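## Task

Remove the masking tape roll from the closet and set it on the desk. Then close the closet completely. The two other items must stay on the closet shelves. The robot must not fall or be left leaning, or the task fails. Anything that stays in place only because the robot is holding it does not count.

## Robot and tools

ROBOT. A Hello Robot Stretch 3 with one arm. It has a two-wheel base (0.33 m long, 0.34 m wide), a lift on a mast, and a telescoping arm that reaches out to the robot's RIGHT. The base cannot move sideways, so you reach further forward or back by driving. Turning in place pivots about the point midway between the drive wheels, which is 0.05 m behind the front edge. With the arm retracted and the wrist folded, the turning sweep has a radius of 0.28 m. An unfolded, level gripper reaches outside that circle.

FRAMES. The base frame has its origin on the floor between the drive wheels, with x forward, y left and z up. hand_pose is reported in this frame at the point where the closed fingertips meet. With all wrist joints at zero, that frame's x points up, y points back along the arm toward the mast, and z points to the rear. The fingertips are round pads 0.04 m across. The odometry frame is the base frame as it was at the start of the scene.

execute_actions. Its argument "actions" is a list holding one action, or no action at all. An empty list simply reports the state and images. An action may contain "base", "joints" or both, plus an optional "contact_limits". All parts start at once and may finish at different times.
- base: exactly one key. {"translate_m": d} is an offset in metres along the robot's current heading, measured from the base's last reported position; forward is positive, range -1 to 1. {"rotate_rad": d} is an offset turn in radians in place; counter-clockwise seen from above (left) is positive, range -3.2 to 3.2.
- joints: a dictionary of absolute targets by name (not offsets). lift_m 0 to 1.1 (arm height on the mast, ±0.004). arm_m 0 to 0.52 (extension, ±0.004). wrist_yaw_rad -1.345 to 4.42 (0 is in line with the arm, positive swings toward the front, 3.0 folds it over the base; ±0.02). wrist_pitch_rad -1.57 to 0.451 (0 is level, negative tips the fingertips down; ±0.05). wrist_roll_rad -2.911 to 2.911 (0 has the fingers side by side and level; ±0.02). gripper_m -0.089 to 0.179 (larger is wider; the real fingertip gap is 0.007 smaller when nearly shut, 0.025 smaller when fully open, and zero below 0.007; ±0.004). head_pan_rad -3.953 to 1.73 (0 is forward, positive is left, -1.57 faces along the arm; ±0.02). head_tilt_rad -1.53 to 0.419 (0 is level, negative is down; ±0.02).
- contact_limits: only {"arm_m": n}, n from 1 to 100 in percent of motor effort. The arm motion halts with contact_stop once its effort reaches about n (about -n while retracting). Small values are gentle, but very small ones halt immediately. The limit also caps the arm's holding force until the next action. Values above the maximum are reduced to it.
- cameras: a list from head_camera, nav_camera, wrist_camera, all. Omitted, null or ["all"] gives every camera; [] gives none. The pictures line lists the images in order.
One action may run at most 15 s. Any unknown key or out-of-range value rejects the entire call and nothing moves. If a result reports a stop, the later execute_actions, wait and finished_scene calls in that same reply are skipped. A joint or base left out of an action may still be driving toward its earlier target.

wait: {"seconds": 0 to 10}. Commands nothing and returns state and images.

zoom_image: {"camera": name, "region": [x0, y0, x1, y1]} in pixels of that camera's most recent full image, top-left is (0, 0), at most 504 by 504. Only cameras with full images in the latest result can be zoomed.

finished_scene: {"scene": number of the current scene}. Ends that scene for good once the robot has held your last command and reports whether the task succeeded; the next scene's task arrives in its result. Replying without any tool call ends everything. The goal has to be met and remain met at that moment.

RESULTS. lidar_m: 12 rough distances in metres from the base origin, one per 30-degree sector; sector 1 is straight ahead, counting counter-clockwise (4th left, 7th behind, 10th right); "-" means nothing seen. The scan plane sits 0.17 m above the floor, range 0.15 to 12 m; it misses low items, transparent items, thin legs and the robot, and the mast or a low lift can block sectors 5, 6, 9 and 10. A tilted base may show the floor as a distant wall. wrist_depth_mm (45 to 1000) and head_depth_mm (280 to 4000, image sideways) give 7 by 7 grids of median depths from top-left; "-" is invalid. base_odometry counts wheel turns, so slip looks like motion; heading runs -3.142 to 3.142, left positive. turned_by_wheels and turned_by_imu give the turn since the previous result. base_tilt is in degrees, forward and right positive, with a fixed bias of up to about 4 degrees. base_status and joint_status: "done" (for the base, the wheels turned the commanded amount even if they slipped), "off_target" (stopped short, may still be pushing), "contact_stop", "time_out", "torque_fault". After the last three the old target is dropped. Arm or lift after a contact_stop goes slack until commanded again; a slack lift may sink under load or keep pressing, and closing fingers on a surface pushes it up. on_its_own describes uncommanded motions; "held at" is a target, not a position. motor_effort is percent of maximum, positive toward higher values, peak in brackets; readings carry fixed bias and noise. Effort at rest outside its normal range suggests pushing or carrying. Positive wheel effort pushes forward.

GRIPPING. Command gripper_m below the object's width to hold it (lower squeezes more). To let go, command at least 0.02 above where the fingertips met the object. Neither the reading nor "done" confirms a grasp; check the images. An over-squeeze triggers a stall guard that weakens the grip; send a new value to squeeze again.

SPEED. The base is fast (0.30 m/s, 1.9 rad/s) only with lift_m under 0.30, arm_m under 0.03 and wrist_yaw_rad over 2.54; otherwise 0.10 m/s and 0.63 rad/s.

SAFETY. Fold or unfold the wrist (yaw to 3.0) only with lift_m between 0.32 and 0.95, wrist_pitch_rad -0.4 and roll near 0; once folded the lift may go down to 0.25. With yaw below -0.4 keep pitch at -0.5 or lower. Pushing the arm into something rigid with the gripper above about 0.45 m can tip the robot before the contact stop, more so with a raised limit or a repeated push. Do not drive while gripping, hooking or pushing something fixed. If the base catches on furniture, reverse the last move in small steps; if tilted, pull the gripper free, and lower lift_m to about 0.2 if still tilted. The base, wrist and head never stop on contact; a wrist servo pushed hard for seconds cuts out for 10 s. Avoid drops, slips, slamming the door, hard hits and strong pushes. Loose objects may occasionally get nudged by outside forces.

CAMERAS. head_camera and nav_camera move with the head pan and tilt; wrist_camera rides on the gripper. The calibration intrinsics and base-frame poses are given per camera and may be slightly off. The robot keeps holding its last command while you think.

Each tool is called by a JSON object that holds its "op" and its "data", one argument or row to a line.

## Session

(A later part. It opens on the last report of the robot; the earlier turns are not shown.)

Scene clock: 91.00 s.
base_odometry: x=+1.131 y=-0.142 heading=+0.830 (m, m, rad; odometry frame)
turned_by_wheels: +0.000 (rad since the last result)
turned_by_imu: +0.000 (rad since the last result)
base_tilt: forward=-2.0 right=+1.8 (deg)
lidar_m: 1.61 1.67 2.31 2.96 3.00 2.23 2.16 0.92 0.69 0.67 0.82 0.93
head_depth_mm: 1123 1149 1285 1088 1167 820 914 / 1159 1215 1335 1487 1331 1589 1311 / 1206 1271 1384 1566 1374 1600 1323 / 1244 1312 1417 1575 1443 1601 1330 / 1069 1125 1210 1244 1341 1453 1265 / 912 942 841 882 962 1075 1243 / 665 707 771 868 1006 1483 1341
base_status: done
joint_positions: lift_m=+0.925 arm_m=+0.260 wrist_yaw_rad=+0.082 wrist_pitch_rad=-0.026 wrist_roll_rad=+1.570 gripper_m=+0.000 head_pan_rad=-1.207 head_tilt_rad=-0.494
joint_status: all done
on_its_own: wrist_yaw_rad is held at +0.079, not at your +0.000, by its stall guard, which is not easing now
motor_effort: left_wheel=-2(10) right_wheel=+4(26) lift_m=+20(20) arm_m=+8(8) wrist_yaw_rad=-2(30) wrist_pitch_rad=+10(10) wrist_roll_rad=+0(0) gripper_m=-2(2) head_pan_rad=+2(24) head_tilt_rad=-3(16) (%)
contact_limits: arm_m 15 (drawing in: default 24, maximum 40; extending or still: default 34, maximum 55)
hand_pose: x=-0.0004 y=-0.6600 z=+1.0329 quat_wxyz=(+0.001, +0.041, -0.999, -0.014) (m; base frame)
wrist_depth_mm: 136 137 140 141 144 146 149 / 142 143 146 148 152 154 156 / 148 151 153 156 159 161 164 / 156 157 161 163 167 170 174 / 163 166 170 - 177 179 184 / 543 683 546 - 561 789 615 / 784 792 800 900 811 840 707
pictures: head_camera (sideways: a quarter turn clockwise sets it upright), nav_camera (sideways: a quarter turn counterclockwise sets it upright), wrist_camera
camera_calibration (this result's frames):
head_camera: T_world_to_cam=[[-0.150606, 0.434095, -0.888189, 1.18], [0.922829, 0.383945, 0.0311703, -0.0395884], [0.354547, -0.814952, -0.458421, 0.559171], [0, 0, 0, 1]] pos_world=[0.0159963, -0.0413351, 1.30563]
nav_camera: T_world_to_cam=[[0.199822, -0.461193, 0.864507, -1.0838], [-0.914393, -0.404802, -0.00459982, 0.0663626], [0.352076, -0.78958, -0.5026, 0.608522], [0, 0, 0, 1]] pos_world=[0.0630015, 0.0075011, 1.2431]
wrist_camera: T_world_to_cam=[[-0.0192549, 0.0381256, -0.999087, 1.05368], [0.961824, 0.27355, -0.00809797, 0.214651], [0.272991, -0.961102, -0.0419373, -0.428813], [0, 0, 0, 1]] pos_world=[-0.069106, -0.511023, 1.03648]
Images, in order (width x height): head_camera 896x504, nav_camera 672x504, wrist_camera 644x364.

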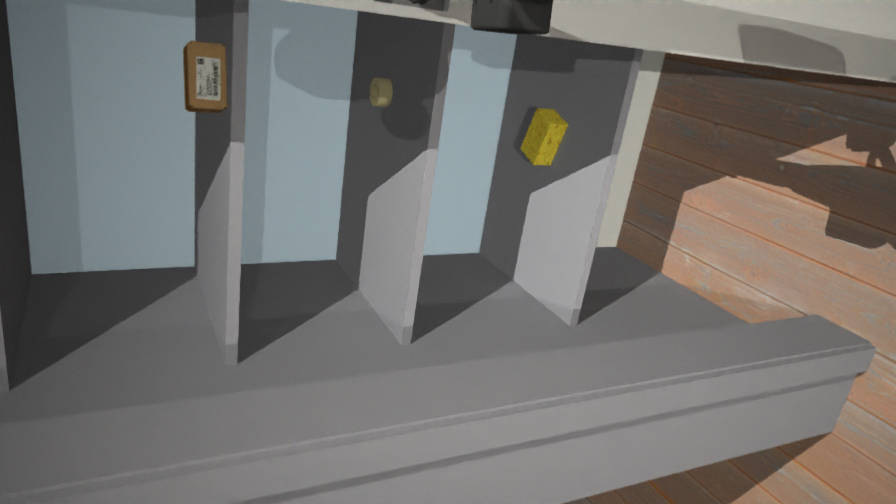

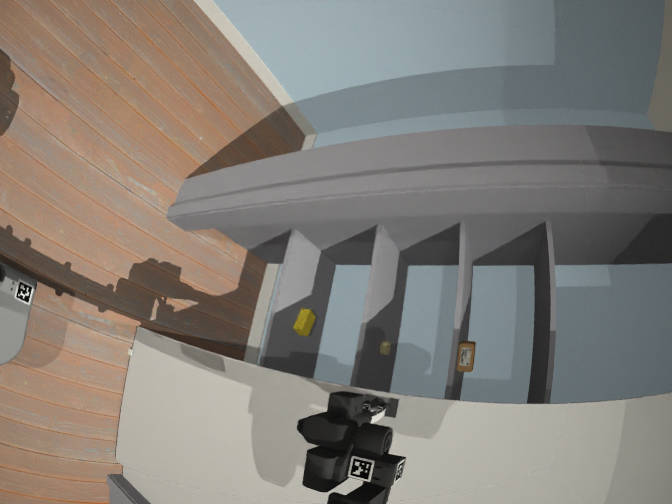

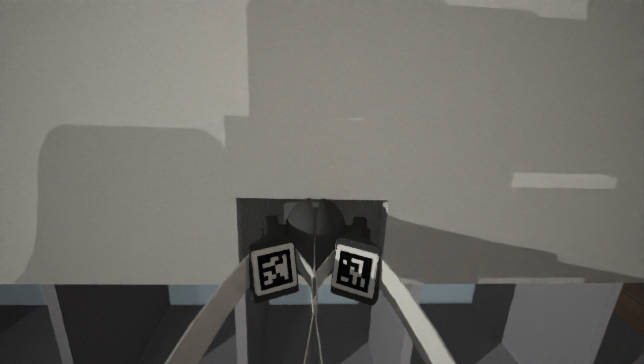

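{"op": "execute_actions", "data": {
  "actions": [
    {"joints":{"arm_m":0.0,"wrist_yaw_rad":0}}
  ],
  "cameras": ["head_camera"]
}}

{"op": "execute_actions", "data": {
  "actions": [
    {"base":{"rotate_rad":-0.64},"joints":{"wrist_pitch_rad":-1.5,"wrist_roll_rad":0,"lift_m":0.78}}
  ],
  "cameras": []
}}

{"op": "execute_actions", "data": {
  "actions": [
    {"base":{"translate_m":0.57}}
  ],
  "cameras": ["nav_camera"]
}}

{"op": "execute_actions", "data": {
  "actions": [
    {"base":{"rotate_rad":0.34},"joints":{"head_pan_rad":-1.5}}
  ]
}}

Scene clock: 94.97 s.
base_odometry: x=+1.131 y=-0.142 heading=+0.830 (m, m, rad; odometry frame)
turned_by_wheels: +0.000 (rad since the last result)
turned_by_imu: +0.001 (rad since the last result)
base_tilt: forward=-2.0 right=+1.8 (deg)
lidar_m: 1.61 1.68 2.32 2.96 3.01 2.23 2.16 0.92 0.69 0.67 0.82 0.93
head_depth_mm: 1123 1160 1289 1087 1206 831 - / 1158 1210 1337 1481 1327 1599 1317 / 1201 1276 1382 1556 1369 1583 1316 / 1238 1309 1421 1571 1492 1601 1321 / 1070 1124 1207 1241 1340 1449 1262 / 917 939 841 882 961 1074 1242 / 665 707 771 870 1003 1500 1338
base_status: not commanded
joint_positions: lift_m=+0.925 arm_m=+0.000 wrist_yaw_rad=+0.000 wrist_pitch_rad=-0.024 wrist_roll_rad=+1.570 gripper_m=+0.000 head_pan_rad=-1.207 head_tilt_rad=-0.494
joint_status: all done
motor_effort: left_wheel=+0(11) right_wheel=+1(20) lift_m=+20(20) arm_m=-3(6) wrist_yaw_rad=+0(31) wrist_pitch_rad=+9(10) wrist_roll_rad=+0(0) gripper_m=-2(2) head_pan_rad=+2(2) head_tilt_rad=-2(2) (%)
hand_pose: x=-0.0212 y=-0.4008 z=+1.0335 quat_wxyz=(+0.001, +0.000, -1.000, -0.012) (m; base frame)
wrist_depth_mm: 370 375 379 384 395 400 408 / 384 388 391 403 408 416 422 / 394 399 408 413 419 430 433 / 410 418 424 435 435 446 453 / - 944 - - - 946 - / - - - - - - - / 949 915 940 994 979 979 -
pictures: head_camera (sideways: a quarter turn clockwise sets it upright)
camera_calibration (this result's frames):
head_camera: T_world_to_cam=[[-0.150739, 0.434129, -0.88815, 1.17995], [0.922737, 0.384168, 0.0311729, -0.0395912], [0.354732, -0.814829, -0.458496, 0.559268], [0, 0, 0, 1]] pos_world=[0.0160065, -0.041333, 1.30563]
Images, in order (width x height): head_camera 896x504.

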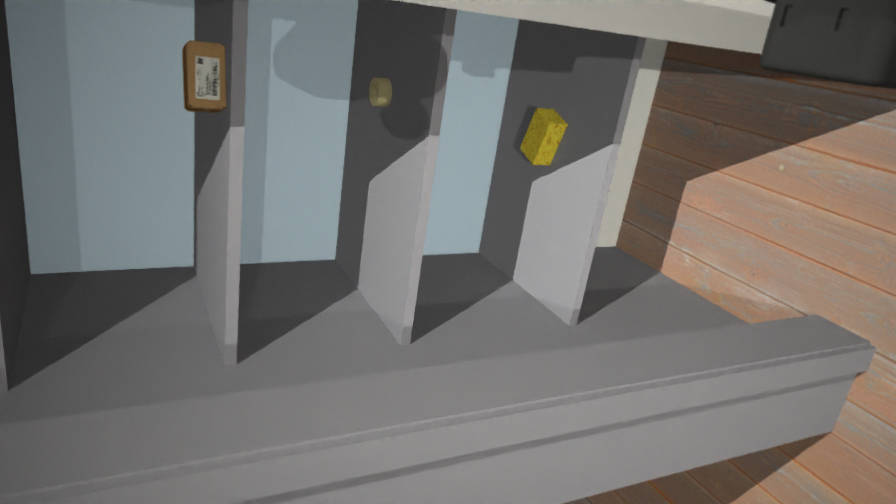

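Scene clock: 97.13 s.
base_odometry: x=+1.131 y=-0.142 heading=+0.190 (m, m, rad; odometry frame)
turned_by_wheels: -0.640 (rad since the last result)
turned_by_imu: -0.650 (rad since the last result)
base_tilt: forward=-2.0 right=+1.8 (deg)
lidar_m: 0.82 1.61 1.64 2.08 3.39 2.97 2.32 2.16 1.04 0.72 0.67 0.83
head_depth_mm: 594 648 711 789 887 1010 1175 / 580 629 690 764 852 971 1115 / 564 613 670 738 823 926 1066 / 551 597 650 716 793 889 1020 / 539 581 633 692 766 861 974 / 525 567 615 682 768 1522 1337 / 515 567 1266 1160 1353 1582 1339
base_status: done
joint_positions: lift_m=+0.780 arm_m=+0.000 wrist_yaw_rad=+0.000 wrist_pitch_rad=-1.493 wrist_roll_rad=+0.004 gripper_m=+0.000 head_pan_rad=-1.207 head_tilt_rad=-0.494
joint_status: all done
motor_effort: left_wheel=+4(9) right_wheel=-3(7) lift_m=+21(19) arm_m=-3(3) wrist_yaw_rad=+0(0) wrist_pitch_rad=-3(10) wrist_roll_rad=-1(2) gripper_m=-2(2) head_pan_rad=+2(2) head_tilt_rad=-1(1) (%)
hand_pose: x=-0.0216 y=-0.1411 z=+0.6617 quat_wxyz=(+0.518, +0.479, -0.520, -0.481) (m; base frame)
wrist_depth_mm: 773 772 776 786 785 795 796 / 791 789 789 798 809 801 798 / 784 821 794 806 820 817 829 / 820 831 839 - 841 843 839 / 841 842 836 - 867 873 872 / 851 862 866 - 904 874 878 / 874 883 892 908 892 894 915
pictures: none
No camera images: the call's "cameras" was empty. Leave "cameras" out to get every camera's image.

Scene clock: 104.27 s.
base_odometry: x=+1.690 y=-0.035 heading=+0.190 (m, m, rad; odometry frame)
turned_by_wheels: +0.000 (rad since the last result)
turned_by_imu: +0.002 (rad since the last result)
base_tilt: forward=-2.0 right=+1.8 (deg)
lidar_m: 0.40 1.15 1.17 1.48 3.22 3.42 2.82 2.62 0.55 0.56 0.34 0.30
head_depth_mm: 960 1019 1146 973 1254 1088 1301 / 933 993 1111 978 1214 1061 1316 / 913 967 1079 985 1181 1035 1322 / 890 953 1049 996 1182 1040 1291 / 870 929 751 1008 830 1044 1262 / 848 904 768 1020 798 1052 913 / 831 887 701 1004 431 362 370
base_status: done
joint_positions: lift_m=+0.780 arm_m=+0.000 wrist_yaw_rad=+0.000 wrist_pitch_rad=-1.493 wrist_roll_rad=+0.004 gripper_m=+0.000 head_pan_rad=-1.207 head_tilt_rad=-0.494
joint_status: not commanded
motor_effort: left_wheel=+4(8) right_wheel=-4(4) lift_m=+21(21) arm_m=-2(3) wrist_yaw_rad=+0(0) wrist_pitch_rad=-3(3) wrist_roll_rad=-1(1) gripper_m=-2(2) head_pan_rad=+2(2) head_tilt_rad=-3(2) (%)
hand_pose: x=-0.0216 y=-0.1411 z=+0.6617 quat_wxyz=(+0.518, +0.479, -0.520, -0.481) (m; base frame)
wrist_depth_mm: 414 760 772 784 768 777 789 / 318 497 792 793 803 790 803 / 342 510 821 805 803 821 808 / 522 820 827 - 844 838 839 / 835 837 840 - 850 851 864 / 863 872 865 - 884 876 888 / 875 873 883 898 883 900 909
pictures: nav_camera (sideways: a quarter turn counterclockwise sets it upright)
camera_calibration (this result's frames):
nav_camera: T_world_to_cam=[[0.199962, -0.461217, 0.864462, -1.08374], [-0.914294, -0.405025, -0.00460459, 0.0663682], [0.352252, -0.789452, -0.502677, 0.608622], [0, 0, 0, 1]] pos_world=[0.0629978, 0.00751991, 1.2431]
Images, in order (width x height): nav_camera 672x504.

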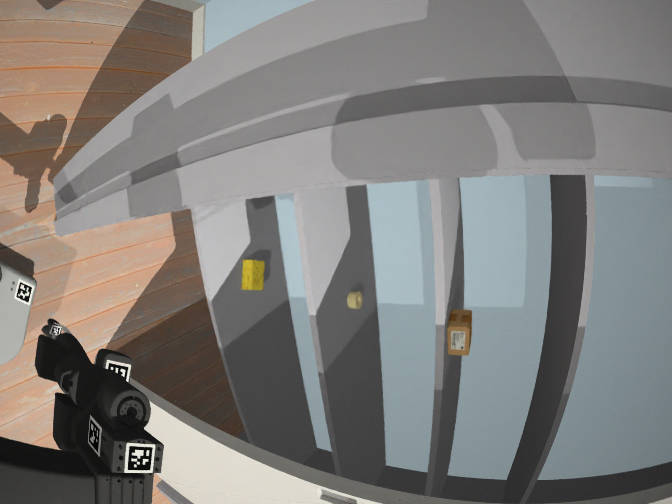

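Scene clock: 105.80 s.
base_odometry: x=+1.690 y=-0.035 heading=+0.530 (m, m, rad; odometry frame)
turned_by_wheels: +0.340 (rad since the last result)
turned_by_imu: +0.346 (rad since the last result)
base_tilt: forward=-1.9 right=+1.9 (deg)
lidar_m: 1.16 1.15 1.31 2.21 3.72 3.09 2.62 0.69 0.55 1.05 0.30 0.35
head_depth_mm: 929 984 1112 970 1205 1053 1308 / 913 964 1083 982 1213 1029 1312 / 891 947 1063 944 1182 1033 1285 / 878 937 1038 1002 824 1044 1292 / 864 922 748 1008 830 1049 1263 / 846 902 766 1020 796 987 448 / 835 888 627 355 318 333 368
base_status: done
joint_positions: lift_m=+0.780 arm_m=+0.000 wrist_yaw_rad=+0.000 wrist_pitch_rad=-1.493 wrist_roll_rad=+0.004 gripper_m=+0.000 head_pan_rad=-1.493 head_tilt_rad=-0.494
joint_status: all done
motor_effort: left_wheel=-2(7) right_wheel=+4(9) lift_m=+20(20) arm_m=-2(3) wrist_yaw_rad=+0(0) wrist_pitch_rad=-3(3) wrist_roll_rad=-1(1) gripper_m=-2(2) head_pan_rad=-3(19) head_tilt_rad=-1(3) (%)
hand_pose: x=-0.0216 y=-0.1410 z=+0.6617 quat_wxyz=(+0.518, +0.479, -0.520, -0.481) (m; base frame)
wrist_depth_mm: 227 289 771 774 791 780 790 / 359 409 644 796 797 796 796 / 807 792 808 797 803 809 824 / 810 824 823 - 847 846 857 / 832 834 842 - 866 866 861 / 838 859 863 - 893 872 898 / 885 881 886 883 897 907 902
pictures: head_camera (sideways: a quarter turn clockwise sets it upright), nav_camera (sideways: a quarter turn counterclockwise sets it upright), wrist_camera
camera_calibration (this result's frames):
head_camera: T_world_to_cam=[[-0.0221501, 0.459121, -0.888098, 1.1791], [0.993635, 0.108243, 0.0311764, -0.0400282], [0.110444, -0.881755, -0.458596, 0.560888], [0, 0, 0, 1]] pos_world=[0.00394352, -0.0424492, 1.30562]
nav_camera: T_world_to_cam=[[0.0617311, -0.498988, 0.864408, -1.08282], [-0.991419, -0.130638, -0.00461031, 0.0668461], [0.115225, -0.856706, -0.502771, 0.610189], [0, 0, 0, 1]] pos_world=[0.0628076, -0.00883086, 1.24309]
wrist_camera: T_world_to_cam=[[-0.99985, -0.0100949, 0.0140683, -0.0358232], [-0.00837039, 0.993018, 0.117663, 0.0873408], [-0.0151579, 0.117528, -0.992954, 0.835307], [0, 0, 0, 1]] pos_world=[-0.0224252, -0.185264, 0.819649]
Images, in order (width x height): head_camera 896x504, nav_camera 672x504, wrist_camera 644x364.

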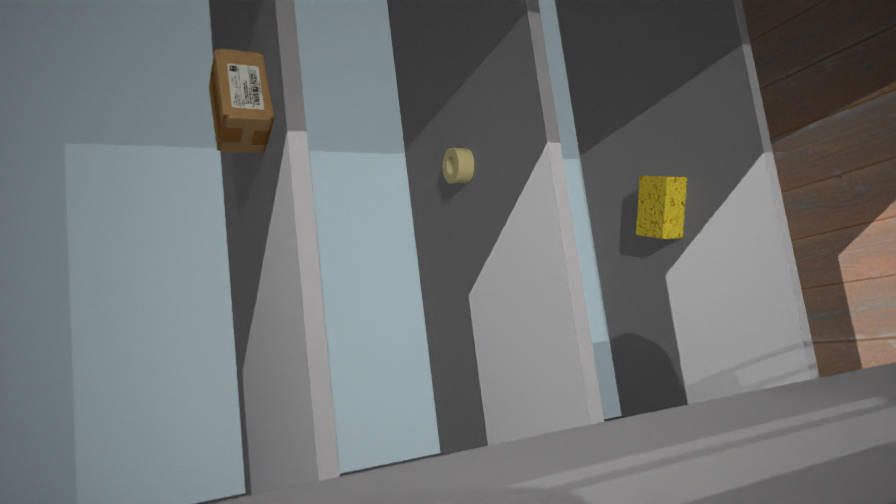

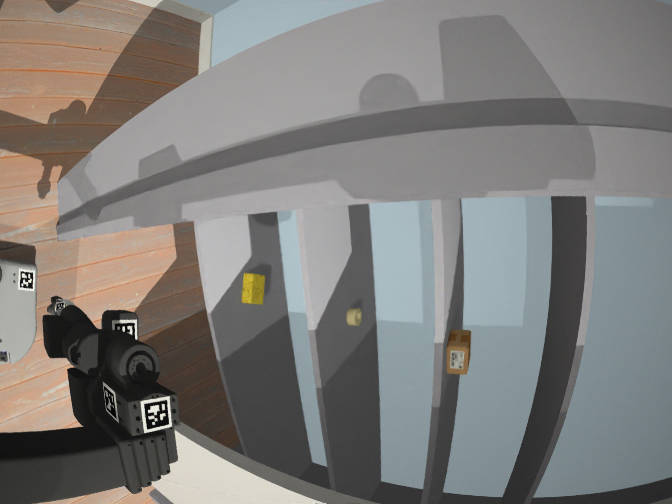

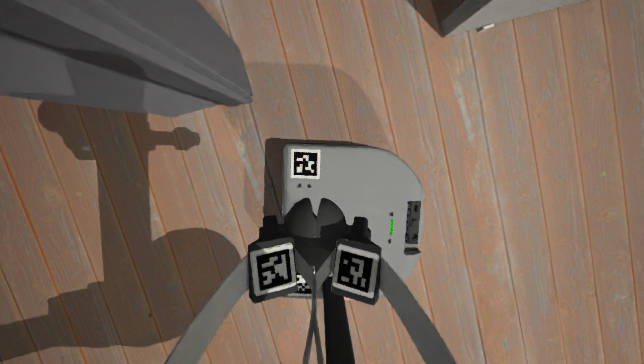

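{"op": "execute_actions", "data": {
  "actions": [
    {"joints":{"wrist_pitch_rad":-0.3,"lift_m":0.83,"gripper_m":0.12}}
  ],
  "cameras": []
}}

{"op": "execute_actions", "data": {
  "actions": [
    {"joints":{"arm_m":0.34},"contact_limits":{"arm_m":15}}
  ]
}}

Scene clock: 107.93 s.
base_odometry: x=+1.690 y=-0.035 heading=+0.530 (m, m, rad; odometry frame)
turned_by_wheels: +0.000 (rad since the last result)
turned_by_imu: +0.001 (rad since the last result)
base_tilt: forward=-2.1 right=+1.8 (deg)
lidar_m: 1.15 1.15 1.31 2.21 3.74 3.10 2.63 0.69 0.54 1.05 0.30 0.35
head_depth_mm: 931 987 1112 974 1209 1053 1276 / 914 965 1092 976 1212 1034 1380 / 896 948 1061 945 1177 1033 1304 / 877 939 1034 998 823 1044 1287 / 865 921 749 1008 829 1049 1257 / 848 904 767 1021 799 988 448 / 835 891 625 355 318 332 367
base_status: not commanded
joint_positions: lift_m=+0.830 arm_m=+0.000 wrist_yaw_rad=+0.000 wrist_pitch_rad=-0.325 wrist_roll_rad=+0.004 gripper_m=+0.120 head_pan_rad=-1.493 head_tilt_rad=-0.494
joint_status: all done
motor_effort: left_wheel=-3(2) right_wheel=+5(4) lift_m=+33(32) arm_m=-3(3) wrist_yaw_rad=+0(0) wrist_pitch_rad=+10(10) wrist_roll_rad=-1(1) gripper_m=+0(80) head_pan_rad=-3(3) head_tilt_rad=-2(2) (%)
hand_pose: x=-0.0214 y=-0.3804 z=+0.8638 quat_wxyz=(+0.697, +0.114, -0.699, -0.115) (m; base frame)
wrist_depth_mm: 486 659 708 755 827 910 932 / 438 506 515 541 564 597 707 / 373 616 837 898 993 - - / 437 820 892 952 - - 996 / 419 655 755 749 792 825 852 / 414 - 628 662 - - 399 / 363 570 - - - - 333
pictures: none
No camera images: the call's "cameras" was empty. Leave "cameras" out to get every camera's image.

Scene clock: 111.63 s.
base_odometry: x=+1.690 y=-0.035 heading=+0.530 (m, m, rad; odometry frame)
turned_by_wheels: +0.000 (rad since the last result)
turned_by_imu: +0.001 (rad since the last result)
base_tilt: forward=-1.9 right=+1.8 (deg)
lidar_m: 1.15 1.15 1.31 2.21 3.73 3.08 2.62 0.69 0.55 1.05 0.30 0.35
head_depth_mm: 931 990 1109 1027 - 1053 1308 / 914 964 1081 1091 - 1028 1315 / 895 950 1064 1043 1183 1035 1284 / 879 941 1036 996 1002 1040 1296 / 863 923 748 1005 828 1048 1260 / 847 905 763 1019 796 988 450 / 833 891 626 356 318 332 367
base_status: not commanded
joint_positions: lift_m=+0.830 arm_m=+0.340 wrist_yaw_rad=+0.000 wrist_pitch_rad=-0.323 wrist_roll_rad=+0.003 gripper_m=+0.120 head_pan_rad=-1.493 head_tilt_rad=-0.494
joint_status: all done
motor_effort: left_wheel=-2(3) right_wheel=+4(5) lift_m=+33(33) arm_m=+3(3) wrist_yaw_rad=+0(0) wrist_pitch_rad=+9(10) wrist_roll_rad=-1(1) gripper_m=+0(0) head_pan_rad=-3(3) head_tilt_rad=-2(2) (%)
contact_limits: arm_m 15 (drawing in: default 24, maximum 40; extending or still: default 34, maximum 55)
hand_pose: x=-0.0214 y=-0.7200 z=+0.8641 quat_wxyz=(+0.697, +0.114, -0.699, -0.114) (m; base frame)
wrist_depth_mm: 373 396 425 455 493 538 592 / 395 422 447 481 513 563 602 / 319 326 335 305 353 364 372 / 239 243 245 250 257 262 267 / 190 199 196 199 202 209 208 / 158 - 162 164 166 175 195 / - 136 138 144 158 538 570
pictures: head_camera (sideways: a quarter turn clockwise sets it upright), nav_camera (sideways: a quarter turn counterclockwise sets it upright), wrist_camera
camera_calibration (this result's frames):
head_camera: T_world_to_cam=[[-0.0220476, 0.459134, -0.888093, 1.17909], [0.99366, 0.10802, 0.0311767, -0.0400287], [0.110246, -0.881775, -0.458605, 0.560901], [0, 0, 0, 1]] pos_world=[0.00393398, -0.0424488, 1.30562]
nav_camera: T_world_to_cam=[[0.0616196, -0.49901, 0.864403, -1.08282], [-0.991449, -0.130415, -0.00461085, 0.066847], [0.115032, -0.856727, -0.502779, 0.610201], [0, 0, 0, 1]] pos_world=[0.0628056, -0.00884301, 1.24309]
wrist_camera: T_world_to_cam=[[-0.999849, 0.0078459, 0.0155128, -0.032633], [-0.0095788, 0.49602, -0.868258, 1.13257], [-0.0145069, -0.868276, -0.49587, -0.0349657], [0, 0, 0, 1]] pos_world=[-0.0222866, -0.591882, 0.966532]
Images, in order (width x height): head_camera 896x504, nav_camera 672x504, wrist_camera 644x364.

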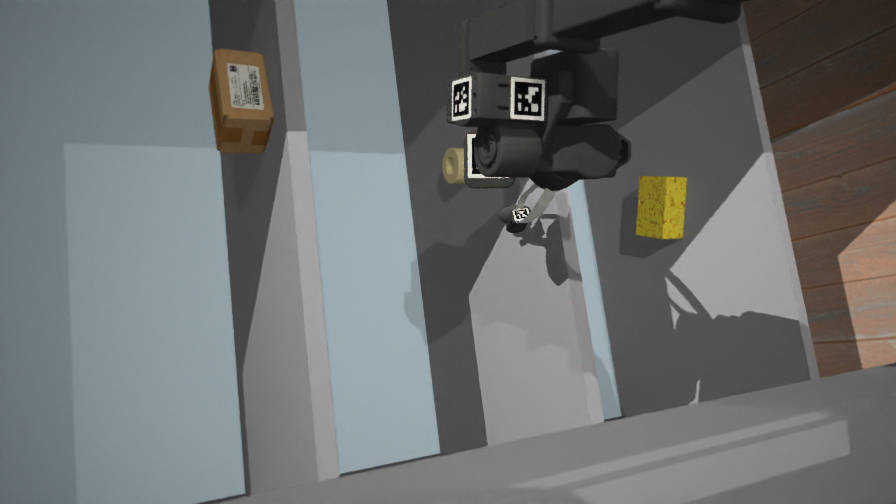

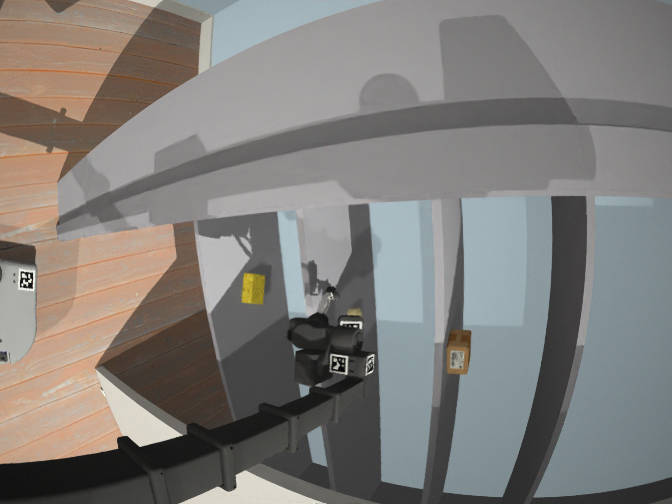

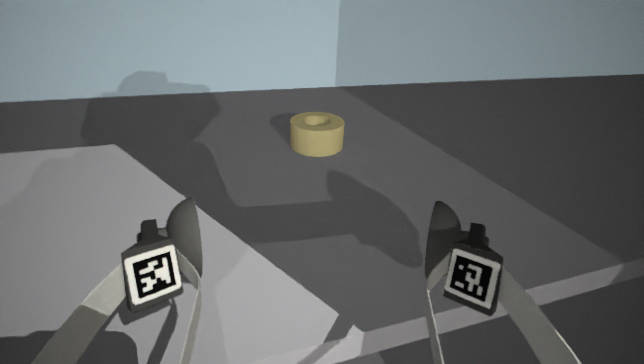

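{"op": "execute_actions", "data": {
  "actions": [
    {"joints":{"arm_m":0.52},"contact_limits":{"arm_m":15}}
  ],
  "cameras": ["wrist_camera"]
}}

{"op": "execute_actions", "data": {
  "actions": [
    {"joints":{"gripper_m":0.01}}
  ],
  "cameras": ["wrist_camera"]
}}

{"op": "execute_actions", "data": {
  "actions": [
    {"joints":{"lift_m":0.86}}
  ],
  "cameras": ["wrist_camera"]
}}

Scene clock: 114.57 s.
base_odometry: x=+1.690 y=-0.035 heading=+0.530 (m, m, rad; odometry frame)
turned_by_wheels: +0.000 (rad since the last result)
turned_by_imu: +0.001 (rad since the last result)
base_tilt: forward=-1.8 right=+1.9 (deg)
lidar_m: 1.15 1.15 1.31 2.22 3.74 3.09 2.62 0.69 0.54 1.05 0.30 0.35
head_depth_mm: 927 987 1113 1077 1185 1050 1307 / 913 962 1077 - 1214 1033 1313 / 897 947 1061 941 1177 1032 1284 / 877 939 1039 1003 825 1044 1282 / 864 922 750 1008 829 1047 1268 / 847 903 762 1020 794 989 450 / 833 889 625 356 318 332 366
base_status: not commanded
joint_positions: lift_m=+0.830 arm_m=+0.518 wrist_yaw_rad=+0.000 wrist_pitch_rad=-0.323 wrist_roll_rad=+0.003 gripper_m=+0.120 head_pan_rad=-1.493 head_tilt_rad=-0.494
joint_status: all done
joint sent to its limit — the command would take arm_m past its upper limit, so that joint was sent only as far as its limit.
motor_effort: left_wheel=-3(2) right_wheel=+4(4) lift_m=+33(32) arm_m=+3(3) wrist_yaw_rad=+0(0) wrist_pitch_rad=+9(9) wrist_roll_rad=-1(1) gripper_m=+0(0) head_pan_rad=-3(3) head_tilt_rad=-1(1) (%)
contact_limits: arm_m 15 (drawing in: default 24, maximum 40; extending or still: default 34, maximum 55)
hand_pose: x=-0.0214 y=-0.8981 z=+0.8642 quat_wxyz=(+0.697, +0.114, -0.699, -0.114) (m; base frame)
wrist_depth_mm: 242 255 274 295 321 349 384 / 258 275 296 321 352 384 424 / 277 291 313 333 352 363 372 / 236 241 246 250 253 260 267 / 189 198 195 160 200 209 207 / 158 - 156 132 164 174 169 / - 136 137 132 141 141 143
pictures: wrist_camera
camera_calibration (this result's frames):
wrist_camera: T_world_to_cam=[[-0.999849, 0.00785916, 0.0155225, -0.0312367], [-0.00958189, 0.495946, -0.8683, 1.22086], [-0.0145224, -0.868318, -0.495796, -0.189628], [0, 0, 0, 1]] pos_world=[-0.0222876, -0.769893, 0.966541]
Images, in order (width x height): wrist_camera 644x364.

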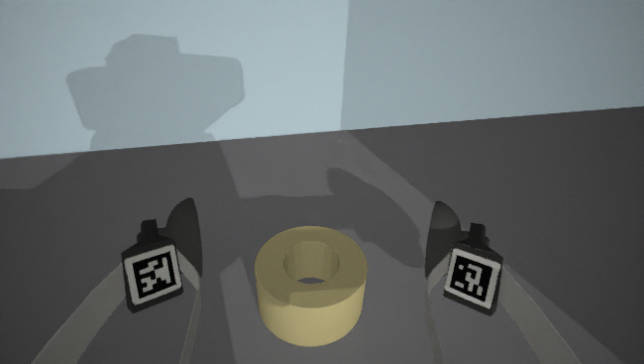

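Scene clock: 116.17 s.
base_odometry: x=+1.690 y=-0.035 heading=+0.530 (m, m, rad; odometry frame)
turned_by_wheels: +0.000 (rad since the last result)
turned_by_imu: +0.000 (rad since the last result)
base_tilt: forward=-2.0 right=+1.9 (deg)
lidar_m: 1.16 1.15 1.31 2.21 3.72 3.11 2.62 0.69 0.55 1.05 0.30 0.35
head_depth_mm: 930 989 1114 1078 1191 1057 1303 / 909 963 1080 - 1210 1031 1311 / 897 947 1060 939 1175 1036 1288 / 880 942 1036 999 824 1039 1287 / 864 921 746 1005 827 1045 1265 / 848 905 762 1016 796 991 449 / 834 890 626 356 317 332 366
base_status: not commanded
joint_positions: lift_m=+0.830 arm_m=+0.518 wrist_yaw_rad=+0.000 wrist_pitch_rad=-0.323 wrist_roll_rad=+0.003 gripper_m=+0.011 head_pan_rad=-1.493 head_tilt_rad=-0.494
joint_status: all done
motor_effort: left_wheel=-2(3) right_wheel=+4(4) lift_m=+33(33) arm_m=+3(3) wrist_yaw_rad=+0(0) wrist_pitch_rad=+9(9) wrist_roll_rad=-1(1) gripper_m=-13(88) head_pan_rad=-3(3) head_tilt_rad=-1(2) (%)
hand_pose: x=-0.0214 y=-0.8981 z=+0.8642 quat_wxyz=(+0.697, +0.114, -0.699, -0.114) (m; base frame)
wrist_depth_mm: 241 256 274 297 319 349 383 / 258 273 297 319 350 383 429 / 278 291 312 334 349 360 372 / 238 240 245 251 256 258 265 / 190 192 202 190 209 204 206 / 157 160 150 132 159 167 169 / 135 135 137 130 140 142 143
pictures: wrist_camera
camera_calibration (this result's frames):
wrist_camera: T_world_to_cam=[[-0.999849, 0.00785821, 0.0155223, -0.0312371], [-0.00958227, 0.495941, -0.868303, 1.22086], [-0.0145214, -0.86832, -0.495791, -0.189635], [0, 0, 0, 1]] pos_world=[-0.0222875, -0.769893, 0.966542]
Images, in order (width x height): wrist_camera 644x364.

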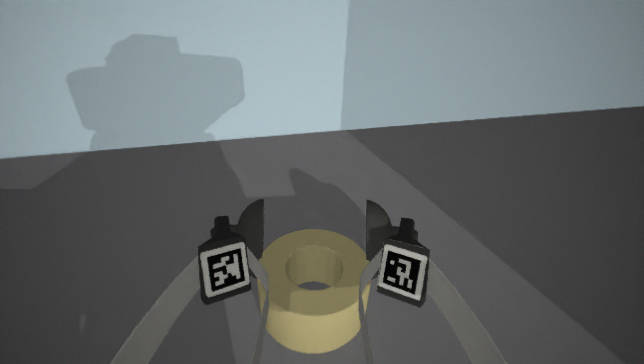

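Scene clock: 117.23 s.
base_odometry: x=+1.690 y=-0.035 heading=+0.530 (m, m, rad; odometry frame)
turned_by_wheels: +0.000 (rad since the last result)
turned_by_imu: +0.000 (rad since the last result)
base_tilt: forward=-2.0 right=+1.8 (deg)
lidar_m: 1.15 1.15 1.31 2.21 3.71 3.09 2.62 0.69 0.55 1.05 0.30 0.35
head_depth_mm: 930 987 1110 - 1207 1057 1302 / 913 965 684 882 1209 1031 1314 / 895 948 1053 938 1182 1032 1283 / 878 939 1036 997 826 1040 1291 / 864 925 748 1008 829 1044 1261 / 848 906 761 1017 796 986 450 / 833 890 628 356 318 332 367
base_status: not commanded
joint_positions: lift_m=+0.860 arm_m=+0.518 wrist_yaw_rad=+0.000 wrist_pitch_rad=-0.323 wrist_roll_rad=+0.003 gripper_m=+0.011 head_pan_rad=-1.493 head_tilt_rad=-0.494
joint_status: all done
motor_effort: left_wheel=-3(2) right_wheel=+4(4) lift_m=+33(40) arm_m=+3(3) wrist_yaw_rad=+0(0) wrist_pitch_rad=+9(9) wrist_roll_rad=-1(1) gripper_m=-13(13) head_pan_rad=-3(3) head_tilt_rad=-2(1) (%)
hand_pose: x=-0.0214 y=-0.8981 z=+0.8941 quat_wxyz=(+0.697, +0.114, -0.699, -0.114) (m; base frame)
wrist_depth_mm: 241 256 274 297 318 347 382 / 259 274 295 320 350 389 429 / 279 296 319 351 378 413 452 / 290 297 302 306 315 321 327 / 233 235 249 235 258 251 254 / 194 196 185 132 196 206 207 / 166 166 169 130 173 175 176
pictures: wrist_camera
camera_calibration (this result's frames):
wrist_camera: T_world_to_cam=[[-0.999849, 0.00785767, 0.0155224, -0.0317028], [-0.00958263, 0.495941, -0.868303, 1.24688], [-0.014521, -0.868321, -0.495791, -0.174778], [0, 0, 0, 1]] pos_world=[-0.0222875, -0.769895, 0.996512]
Images, in order (width x height): wrist_camera 644x364.

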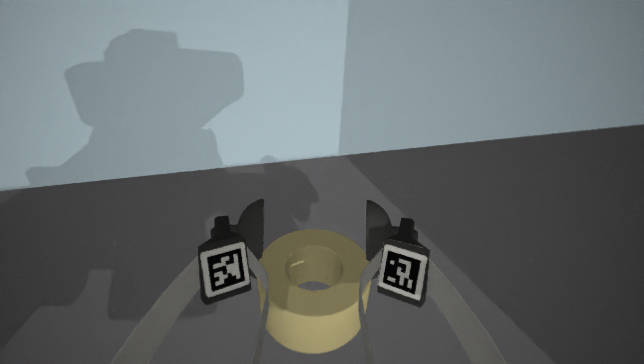

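{"op": "execute_actions", "data": {
  "actions": [
    {"joints":{"arm_m":0.0}}
  ],
  "cameras": []
}}

{"op": "execute_actions", "data": {
  "actions": [
    {"joints":{"wrist_pitch_rad":-1.3}}
  ],
  "cameras": ["wrist_camera"]
}}

{"op": "execute_actions", "data": {
  "actions": [
    {"base":{"rotate_rad":-0.34},"joints":{"lift_m":0.75}}
  ],
  "cameras": []
}}

{"op": "execute_actions", "data": {
  "actions": [
    {"base":{"translate_m":-0.5},"joints":{"lift_m":0.45}}
  ],
  "cameras": ["nav_camera"]
}}

Scene clock: 122.90 s.
base_odometry: x=+1.690 y=-0.035 heading=+0.530 (m, m, rad; odometry frame)
turned_by_wheels: +0.000 (rad since the last result)
turned_by_imu: +0.001 (rad since the last result)
base_tilt: forward=-1.9 right=+1.8 (deg)
lidar_m: 1.15 1.15 1.32 2.21 3.73 3.08 2.63 0.69 0.54 1.05 0.30 0.35
head_depth_mm: 930 987 1110 970 1205 1054 1326 / 914 963 1085 979 1210 1064 - / 896 950 1063 992 1183 1051 - / 880 938 1040 1000 825 1043 1288 / 866 922 750 1008 827 1046 1264 / 850 905 764 1018 797 988 449 / 832 890 626 355 318 333 367
base_status: not commanded
joint_positions: lift_m=+0.860 arm_m=+0.000 wrist_yaw_rad=+0.000 wrist_pitch_rad=-0.323 wrist_roll_rad=+0.002 gripper_m=+0.011 head_pan_rad=-1.493 head_tilt_rad=-0.494
joint_status: all done
motor_effort: left_wheel=-3(2) right_wheel=+4(5) lift_m=+34(33) arm_m=-3(1) wrist_yaw_rad=+0(0) wrist_pitch_rad=+9(9) wrist_roll_rad=-1(1) gripper_m=-13(13) head_pan_rad=-3(3) head_tilt_rad=-3(2) (%)
hand_pose: x=-0.0214 y=-0.3805 z=+0.8941 quat_wxyz=(+0.697, +0.114, -0.698, -0.114) (m; base frame)
wrist_depth_mm: 486 653 701 747 827 906 937 / 471 621 641 671 708 742 779 / 389 410 448 498 955 - 987 / 437 815 905 983 - - - / 416 750 838 749 863 853 862 / 416 642 624 132 - - 399 / 407 570 996 131 - - 335
pictures: none
No camera images: the call's "cameras" was empty. Leave "cameras" out to get every camera's image.

Scene clock: 124.27 s.
base_odometry: x=+1.690 y=-0.035 heading=+0.530 (m, m, rad; odometry frame)
turned_by_wheels: +0.000 (rad since the last result)
turned_by_imu: +0.000 (rad since the last result)
base_tilt: forward=-2.0 right=+1.8 (deg)
lidar_m: 1.15 1.15 1.31 2.21 3.73 3.10 2.62 0.69 0.55 1.05 0.30 0.35
head_depth_mm: 931 990 1113 971 1203 1055 1310 / 913 963 1086 982 1212 1032 1316 / 897 949 1059 988 1180 1035 1289 / 882 941 1036 996 825 1038 1285 / 867 922 748 1010 826 1046 1262 / 849 907 766 1018 798 991 449 / 834 890 628 355 318 333 368
base_status: not commanded
joint_positions: lift_m=+0.860 arm_m=+0.000 wrist_yaw_rad=+0.000 wrist_pitch_rad=-1.297 wrist_roll_rad=+0.002 gripper_m=+0.011 head_pan_rad=-1.493 head_tilt_rad=-0.494
joint_status: all done
motor_effort: left_wheel=-3(2) right_wheel=+4(4) lift_m=+33(33) arm_m=-3(3) wrist_yaw_rad=+0(0) wrist_pitch_rad=-1(9) wrist_roll_rad=-1(1) gripper_m=-13(13) head_pan_rad=-3(3) head_tilt_rad=-2(1) (%)
hand_pose: x=-0.0216 y=-0.1912 z=+0.7452 quat_wxyz=(+0.563, +0.427, -0.564, -0.428) (m; base frame)
wrist_depth_mm: 212 329 922 938 943 947 442 / 203 298 930 936 948 659 951 / 257 317 655 913 933 940 952 / 887 616 907 922 922 923 931 / 900 890 901 154 897 920 924 / 888 893 891 132 - 898 916 / 883 874 878 127 883 897 928
pictures: wrist_camera
camera_calibration (this result's frames):
wrist_camera: T_world_to_cam=[[-0.999834, -0.00858796, 0.0160668, -0.0386835], [-0.00981472, 0.996913, -0.0779025, 0.273796], [-0.0153482, -0.0780473, -0.996832, 0.889579], [0, 0, 0, 1]] pos_world=[-0.0223364, -0.203853, 0.908711]
Images, in order (width x height): wrist_camera 644x364.

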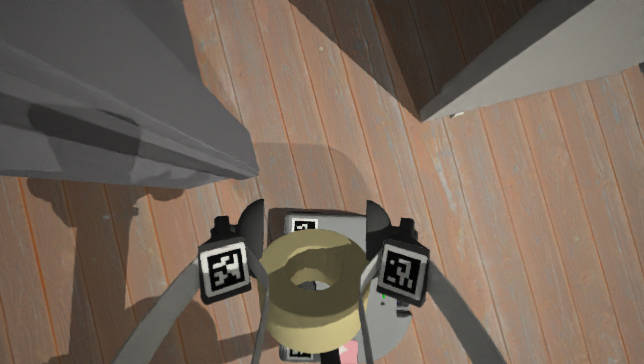

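Scene clock: 126.10 s.
base_odometry: x=+1.690 y=-0.035 heading=+0.190 (m, m, rad; odometry frame)
turned_by_wheels: -0.340 (rad since the last result)
turned_by_imu: -0.345 (rad since the last result)
base_tilt: forward=-2.0 right=+1.9 (deg)
lidar_m: 0.40 1.15 1.17 1.48 3.20 3.43 2.82 2.62 0.55 0.56 0.34 0.30
head_depth_mm: 1214 1220 1407 1086 1202 686 774 / 1138 1178 1327 1089 1309 1500 1305 / 1069 1105 1259 997 1318 1143 1312 / 1007 1063 1183 1001 1270 1074 1327 / 958 1004 1097 1008 1202 1044 1295 / 907 955 773 1022 832 1031 1241 / 864 916 778 1024 776 1059 914
base_status: done
joint_positions: lift_m=+0.750 arm_m=+0.000 wrist_yaw_rad=+0.000 wrist_pitch_rad=-1.298 wrist_roll_rad=+0.002 gripper_m=+0.011 head_pan_rad=-1.493 head_tilt_rad=-0.494
joint_status: all done
motor_effort: left_wheel=+4(9) right_wheel=-3(7) lift_m=+20(32) arm_m=-3(2) wrist_yaw_rad=+0(0) wrist_pitch_rad=-1(1) wrist_roll_rad=-1(1) gripper_m=-13(13) head_pan_rad=-3(3) head_tilt_rad=-3(3) (%)
hand_pose: x=-0.0216 y=-0.1911 z=+0.6358 quat_wxyz=(+0.563, +0.427, -0.564, -0.428) (m; base frame)
wrist_depth_mm: 752 815 828 830 701 840 834 / 614 799 805 805 827 827 834 / 354 740 806 805 808 815 817 / 311 466 801 800 804 821 825 / 422 760 796 154 806 803 810 / 764 779 785 132 - 802 810 / 762 775 782 127 788 801 814
pictures: none
No camera images: the call's "cameras" was empty. Leave "cameras" out to get every camera's image.

Scene clock: 132.17 s.
base_odometry: x=+1.200 y=-0.129 heading=+0.190 (m, m, rad; odometry frame)
turned_by_wheels: +0.000 (rad since the last result)
turned_by_imu: +0.001 (rad since the last result)
base_tilt: forward=-2.0 right=+1.8 (deg)
lidar_m: 0.76 1.56 1.58 2.00 3.44 3.03 2.38 2.21 0.95 0.67 0.63 0.76
head_depth_mm: 739 806 880 968 1076 1230 1292 / 658 718 791 881 994 1158 1262 / 619 674 735 811 906 1021 1175 / 584 632 685 754 832 930 1057 / 553 594 644 702 771 856 960 / 526 563 607 657 718 791 876 / 501 535 573 618 671 735 1248
base_status: done
joint_positions: lift_m=+0.450 arm_m=+0.000 wrist_yaw_rad=+0.000 wrist_pitch_rad=-1.298 wrist_roll_rad=+0.002 gripper_m=+0.011 head_pan_rad=-1.493 head_tilt_rad=-0.494
joint_status: all done
motor_effort: left_wheel=+4(5) right_wheel=-3(7) lift_m=+20(21) arm_m=-3(3) wrist_yaw_rad=+0(0) wrist_pitch_rad=-1(1) wrist_roll_rad=-1(1) gripper_m=-13(13) head_pan_rad=-3(3) head_tilt_rad=-2(3) (%)
hand_pose: x=-0.0216 y=-0.1911 z=+0.3358 quat_wxyz=(+0.563, +0.427, -0.564, -0.428) (m; base frame)
wrist_depth_mm: 505 507 515 513 518 520 528 / 503 504 509 510 514 519 526 / 502 506 505 506 510 517 520 / 492 495 499 505 507 512 513 / 487 489 494 157 505 509 509 / 481 492 488 132 - 504 504 / 481 482 488 127 - 490 501
pictures: nav_camera (sideways: a quarter turn counterclockwise sets it upright)
camera_calibration (this result's frames):
nav_camera: T_world_to_cam=[[0.0616162, -0.499032, 0.86439, -1.0828], [-0.99145, -0.130405, -0.00461214, 0.0668487], [0.115022, -0.856716, -0.5028, 0.610229], [0, 0, 0, 1]] pos_world=[0.0628054, -0.00884215, 1.24309]
Images, in order (width x height): nav_camera 672x504.

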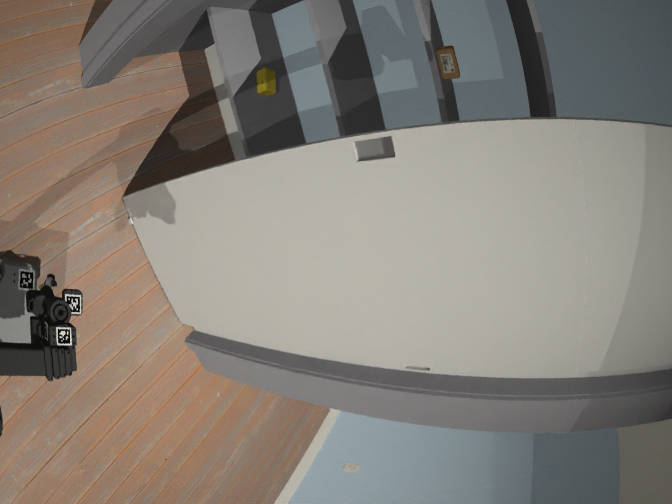

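{"op": "execute_actions", "data": {
  "actions": [
    {"joints":{"wrist_pitch_rad":-0.4,"head_pan_rad":0,"head_tilt_rad":-0.4}}
  ],
  "cameras": []
}}

{"op": "execute_actions", "data": {
  "actions": [
    {"base":{"rotate_rad":2.5},"joints":{"wrist_yaw_rad":3.0,"lift_m":0.36}}
  ],
  "cameras": []
}}

{"op": "execute_actions", "data": {
  "actions": [
    {"joints":{"lift_m":0.285}}
  ],
  "cameras": []
}}

{"op": "execute_actions", "data": {
  "actions": [
    {"base":{"translate_m":1.0}}
  ],
  "cameras": []
}}

{"op": "execute_actions", "data": {
  "actions": [
    {"base":{"translate_m":1.0}}
  ]
}}

Scene clock: 133.93 s.
base_odometry: x=+1.200 y=-0.129 heading=+0.190 (m, m, rad; odometry frame)
turned_by_wheels: +0.000 (rad since the last result)
turned_by_imu: +0.000 (rad since the last result)
base_tilt: forward=-2.1 right=+1.8 (deg)
lidar_m: 0.76 1.55 1.58 2.00 3.44 3.01 2.38 2.21 0.95 0.67 0.63 0.75
head_depth_mm: 599 637 682 741 814 913 1065 / 676 713 762 814 873 947 1008 / 1691 1807 1917 2052 2113 1623 1329 / 1617 1726 1834 1988 2111 1747 1412 / 1515 1616 1710 1832 1966 1774 1414 / 1428 1510 1592 1711 1828 1758 1420 / 1345 1419 1506 1595 1681 1727 1425
base_status: not commanded
joint_positions: lift_m=+0.450 arm_m=+0.000 wrist_yaw_rad=+0.000 wrist_pitch_rad=-0.426 wrist_roll_rad=+0.002 gripper_m=+0.011 head_pan_rad=-0.007 head_tilt_rad=-0.409
joint_status: all done
motor_effort: left_wheel=+5(5) right_wheel=-3(3) lift_m=+20(20) arm_m=-3(3) wrist_yaw_rad=+0(0) wrist_pitch_rad=+10(10) wrist_roll_rad=-1(1) gripper_m=-13(13) head_pan_rad=+2(31) head_tilt_rad=+3(12) (%)
hand_pose: x=-0.0214 y=-0.3685 z=+0.4611 quat_wxyz=(+0.691, +0.150, -0.692, -0.150) (m; base frame)
wrist_depth_mm: 315 354 410 491 606 - - / 336 378 443 544 689 - - / 356 410 492 608 766 - - / 382 440 536 676 892 991 - / 416 483 558 651 822 811 839 / 552 532 625 132 653 688 702 / 573 550 579 131 585 591 597
pictures: none
No camera images: the call's "cameras" was empty. Leave "cameras" out to get every camera's image.

Scene clock: 138.87 s.
base_odometry: x=+1.200 y=-0.129 heading=+2.690 (m, m, rad; odometry frame)
turned_by_wheels: +2.500 (rad since the last result)
turned_by_imu: +2.542 (rad since the last result)
base_tilt: forward=-1.9 right=+1.9 (deg)
lidar_m: 3.03 2.50 2.21 2.22 0.71 0.63 0.85 0.75 1.56 1.56 1.86 3.42
head_depth_mm: 2803 2970 3202 3292 2256 1716 1392 / 2913 3071 3322 3321 2269 1739 1389 / 2960 3207 3407 3164 2282 1744 1398 / 3068 3311 3572 3406 2308 1756 1405 / 3177 3410 3695 3414 2336 1751 1413 / 3289 3556 3749 3481 2348 1769 1435 / 3206 3370 3376 3289 2350 1775 1425
base_status: done
joint_positions: lift_m=+0.360 arm_m=+0.000 wrist_yaw_rad=+2.998 wrist_pitch_rad=-0.424 wrist_roll_rad=+0.002 gripper_m=+0.011 head_pan_rad=-0.007 head_tilt_rad=-0.409
joint_status: all done
motor_effort: left_wheel=-3(7) right_wheel=+5(8) lift_m=+21(22) arm_m=-3(3) wrist_yaw_rad=+2(1) wrist_pitch_rad=+9(10) wrist_roll_rad=-1(1) gripper_m=-13(13) head_pan_rad=+2(2) head_tilt_rad=+4(3) (%)
hand_pose: x=+0.0107 y=+0.0762 z=+0.3716 quat_wxyz=(+0.198, +0.701, +0.099, +0.678) (m; base frame)
wrist_depth_mm: 614 - - - - - - / 633 - - - - - - / 655 796 - - - - - / 666 785 806 810 827 839 858 / 631 651 - 653 697 692 697 / 554 556 140 132 561 581 592 / 480 - - 129 503 505 509
pictures: none
No camera images: the call's "cameras" was empty. Leave "cameras" out to get every camera's image.

Scene clock: 140.37 s.
base_odometry: x=+1.200 y=-0.129 heading=+2.690 (m, m, rad; odometry frame)
turned_by_wheels: +0.000 (rad since the last result)
turned_by_imu: +0.000 (rad since the last result)
base_tilt: forward=-1.9 right=+1.9 (deg)
lidar_m: 3.01 2.51 2.22 2.22 0.70 0.62 0.86 0.75 1.56 1.56 1.86 3.40
head_depth_mm: 2785 2982 3195 3290 2285 1707 1391 / 2880 3131 3290 3333 2277 1725 1397 / 2988 3195 3416 3150 2279 1735 1402 / 3108 3325 3546 3370 2318 1752 1410 / 3138 3452 3667 3434 2319 1755 1413 / 3312 3571 3736 3470 2337 1759 1424 / 3241 3376 3441 3248 2371 1776 1433
base_status: not commanded
joint_positions: lift_m=+0.285 arm_m=+0.000 wrist_yaw_rad=+2.998 wrist_pitch_rad=-0.424 wrist_roll_rad=+0.002 gripper_m=+0.011 head_pan_rad=-0.007 head_tilt_rad=-0.409
joint_status: all done
motor_effort: left_wheel=-3(2) right_wheel=+5(5) lift_m=+21(23) arm_m=-3(3) wrist_yaw_rad=+2(1) wrist_pitch_rad=+9(9) wrist_roll_rad=-1(1) gripper_m=-13(13) head_pan_rad=+2(2) head_tilt_rad=+4(3) (%)
hand_pose: x=+0.0107 y=+0.0762 z=+0.2966 quat_wxyz=(+0.198, +0.701, +0.099, +0.678) (m; base frame)
wrist_depth_mm: 608 - - - - - - / 631 - - - - - - / 641 778 843 892 895 908 960 / 630 659 682 687 704 713 731 / 543 546 - 549 590 588 599 / 468 495 - 132 469 495 497 / - - - 128 421 424 432
pictures: none
No camera images: the call's "cameras" was empty. Leave "cameras" out to get every camera's image.

Scene clock: 145.47 s.
base_odometry: x=+0.300 y=+0.307 heading=+2.690 (m, m, rad; odometry frame)
turned_by_wheels: +0.000 (rad since the last result)
turned_by_imu: +0.002 (rad since the last result)
base_tilt: forward=-2.0 right=+1.8 (deg)
lidar_m: 2.01 2.13 1.91 1.91 2.28 1.58 1.59 2.11 1.86 1.87 2.22 2.47
head_depth_mm: 2015 2141 2305 2447 2271 1718 1392 / 2076 2221 2374 2554 2269 1725 1398 / 2142 2297 2288 2639 2223 1733 1403 / 2192 2371 2466 2758 2319 1752 1409 / 2245 2439 2549 2848 2321 1759 1417 / 2369 2540 2650 2962 2354 1769 1425 / 2444 2653 2546 2851 2376 1785 1423
base_status: done
joint_positions: lift_m=+0.285 arm_m=+0.000 wrist_yaw_rad=+2.999 wrist_pitch_rad=-0.424 wrist_roll_rad=+0.002 gripper_m=+0.011 head_pan_rad=-0.007 head_tilt_rad=-0.408
joint_status: not commanded
motor_effort: left_wheel=-3(8) right_wheel=+4(11) lift_m=+21(21) arm_m=-2(2) wrist_yaw_rad=+1(2) wrist_pitch_rad=+9(9) wrist_roll_rad=-1(1) gripper_m=-13(13) head_pan_rad=+2(3) head_tilt_rad=+3(2) (%)
hand_pose: x=+0.0106 y=+0.0762 z=+0.2966 quat_wxyz=(+0.198, +0.701, +0.099, +0.678) (m; base frame)
wrist_depth_mm: - - - - - - - / - - - - - - - / 831 834 872 873 902 909 956 / 657 650 680 689 702 711 727 / 545 551 - 552 597 584 599 / 468 505 - 132 470 495 507 / - - - 128 423 427 430
pictures: none
No camera images: the call's "cameras" was empty. Leave "cameras" out to get every camera's image.

Scene clock: 150.57 s.
base_odometry: x=-0.600 y=+0.744 heading=+2.690 (m, m, rad; odometry frame)
turned_by_wheels: +0.000 (rad since the last result)
turned_by_imu: +0.002 (rad since the last result)
base_tilt: forward=-2.0 right=+1.8 (deg)
lidar_m: 1.02 1.70 1.59 1.59 1.92 2.52 2.55 2.45 2.17 2.18 1.70 1.51
head_depth_mm: 1217 1294 1362 960 1602 1672 1389 / 1254 1342 1401 904 1123 1583 1341 / 1297 1384 1455 913 1744 1744 1404 / 1313 1434 1507 922 1829 1763 1414 / 1360 1471 1560 934 1909 1754 1411 / 1403 1536 1632 945 2002 1780 1418 / 1467 1599 1666 1027 2068 1775 1424
base_status: done
joint_positions: lift_m=+0.285 arm_m=+0.000 wrist_yaw_rad=+2.999 wrist_pitch_rad=-0.424 wrist_roll_rad=+0.002 gripper_m=+0.011 head_pan_rad=-0.007 head_tilt_rad=-0.408
joint_status: not commanded
motor_effort: left_wheel=-3(9) right_wheel=+4(11) lift_m=+20(20) arm_m=-2(3) wrist_yaw_rad=+1(1) wrist_pitch_rad=+9(9) wrist_roll_rad=-1(1) gripper_m=-13(13) head_pan_rad=+2(2) head_tilt_rad=+3(3) (%)
hand_pose: x=+0.0105 y=+0.0762 z=+0.2966 quat_wxyz=(+0.198, +0.701, +0.099, +0.678) (m; base frame)
wrist_depth_mm: - - - - - - - / - - - - - - - / 825 835 873 883 896 913 951 / 649 670 684 689 705 701 729 / 543 549 - 555 600 580 589 / 465 501 - 132 473 491 494 / - - - 128 422 429 431
pictures: head_camera (sideways: a quarter turn clockwise sets it upright), nav_camera (sideways: a quarter turn counterclockwise sets it upright), wrist_camera
camera_calibration (this result's frames):
head_camera: T_world_to_cam=[[-0.380911, 0.0162904, -0.924468, 1.22874], [-0.0262341, 0.999252, 0.0284174, -0.0302185], [0.92424, 0.0350771, -0.380198, 0.453906], [0, 0, 0, 1]] pos_world=[0.0477289, -0.00574245, 1.30936]
nav_camera: T_world_to_cam=[[0.425875, 0.0197569, 0.904566, -1.13743], [0.0463566, -0.998925, -0.0000070759, 0.054523], [0.903594, 0.0419356, -0.426333, 0.505919], [0, 0, 0, 1]] pos_world=[0.0247291, 0.0557205, 1.24457]
wrist_camera: T_world_to_cam=[[0.988779, -0.148426, 0.0169243, -0.0075924], [-0.072568, -0.576253, -0.814043, 0.31147], [0.130578, 0.80368, -0.580558, 0.271637], [0, 0, 0, 1]] pos_world=[-0.00535977, -0.0399508, 0.41138]
Images, in order (width x height): head_camera 896x504, nav_camera 672x504, wrist_camera 644x364.

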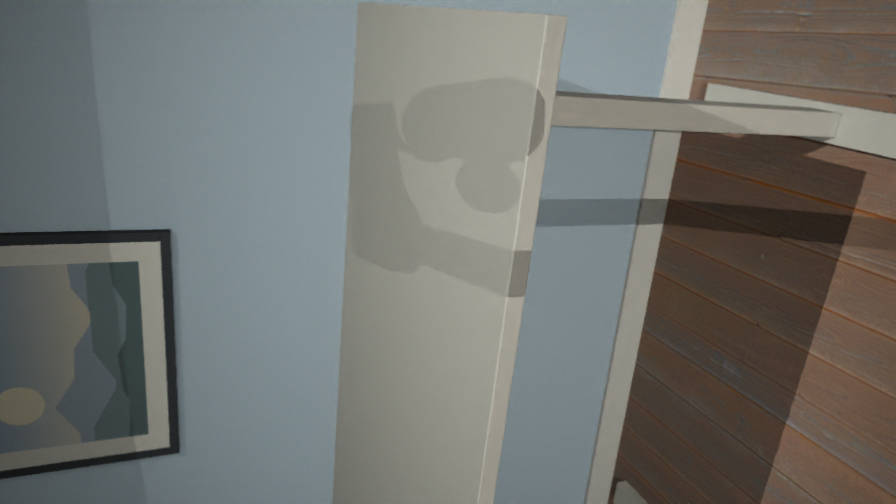

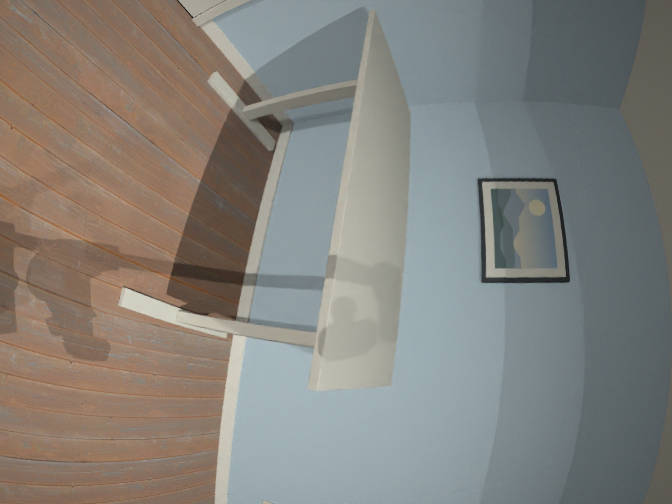

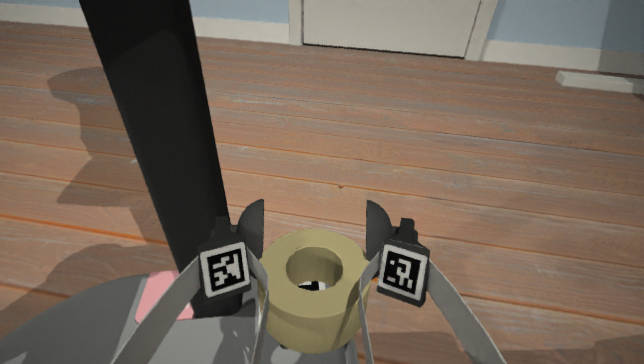

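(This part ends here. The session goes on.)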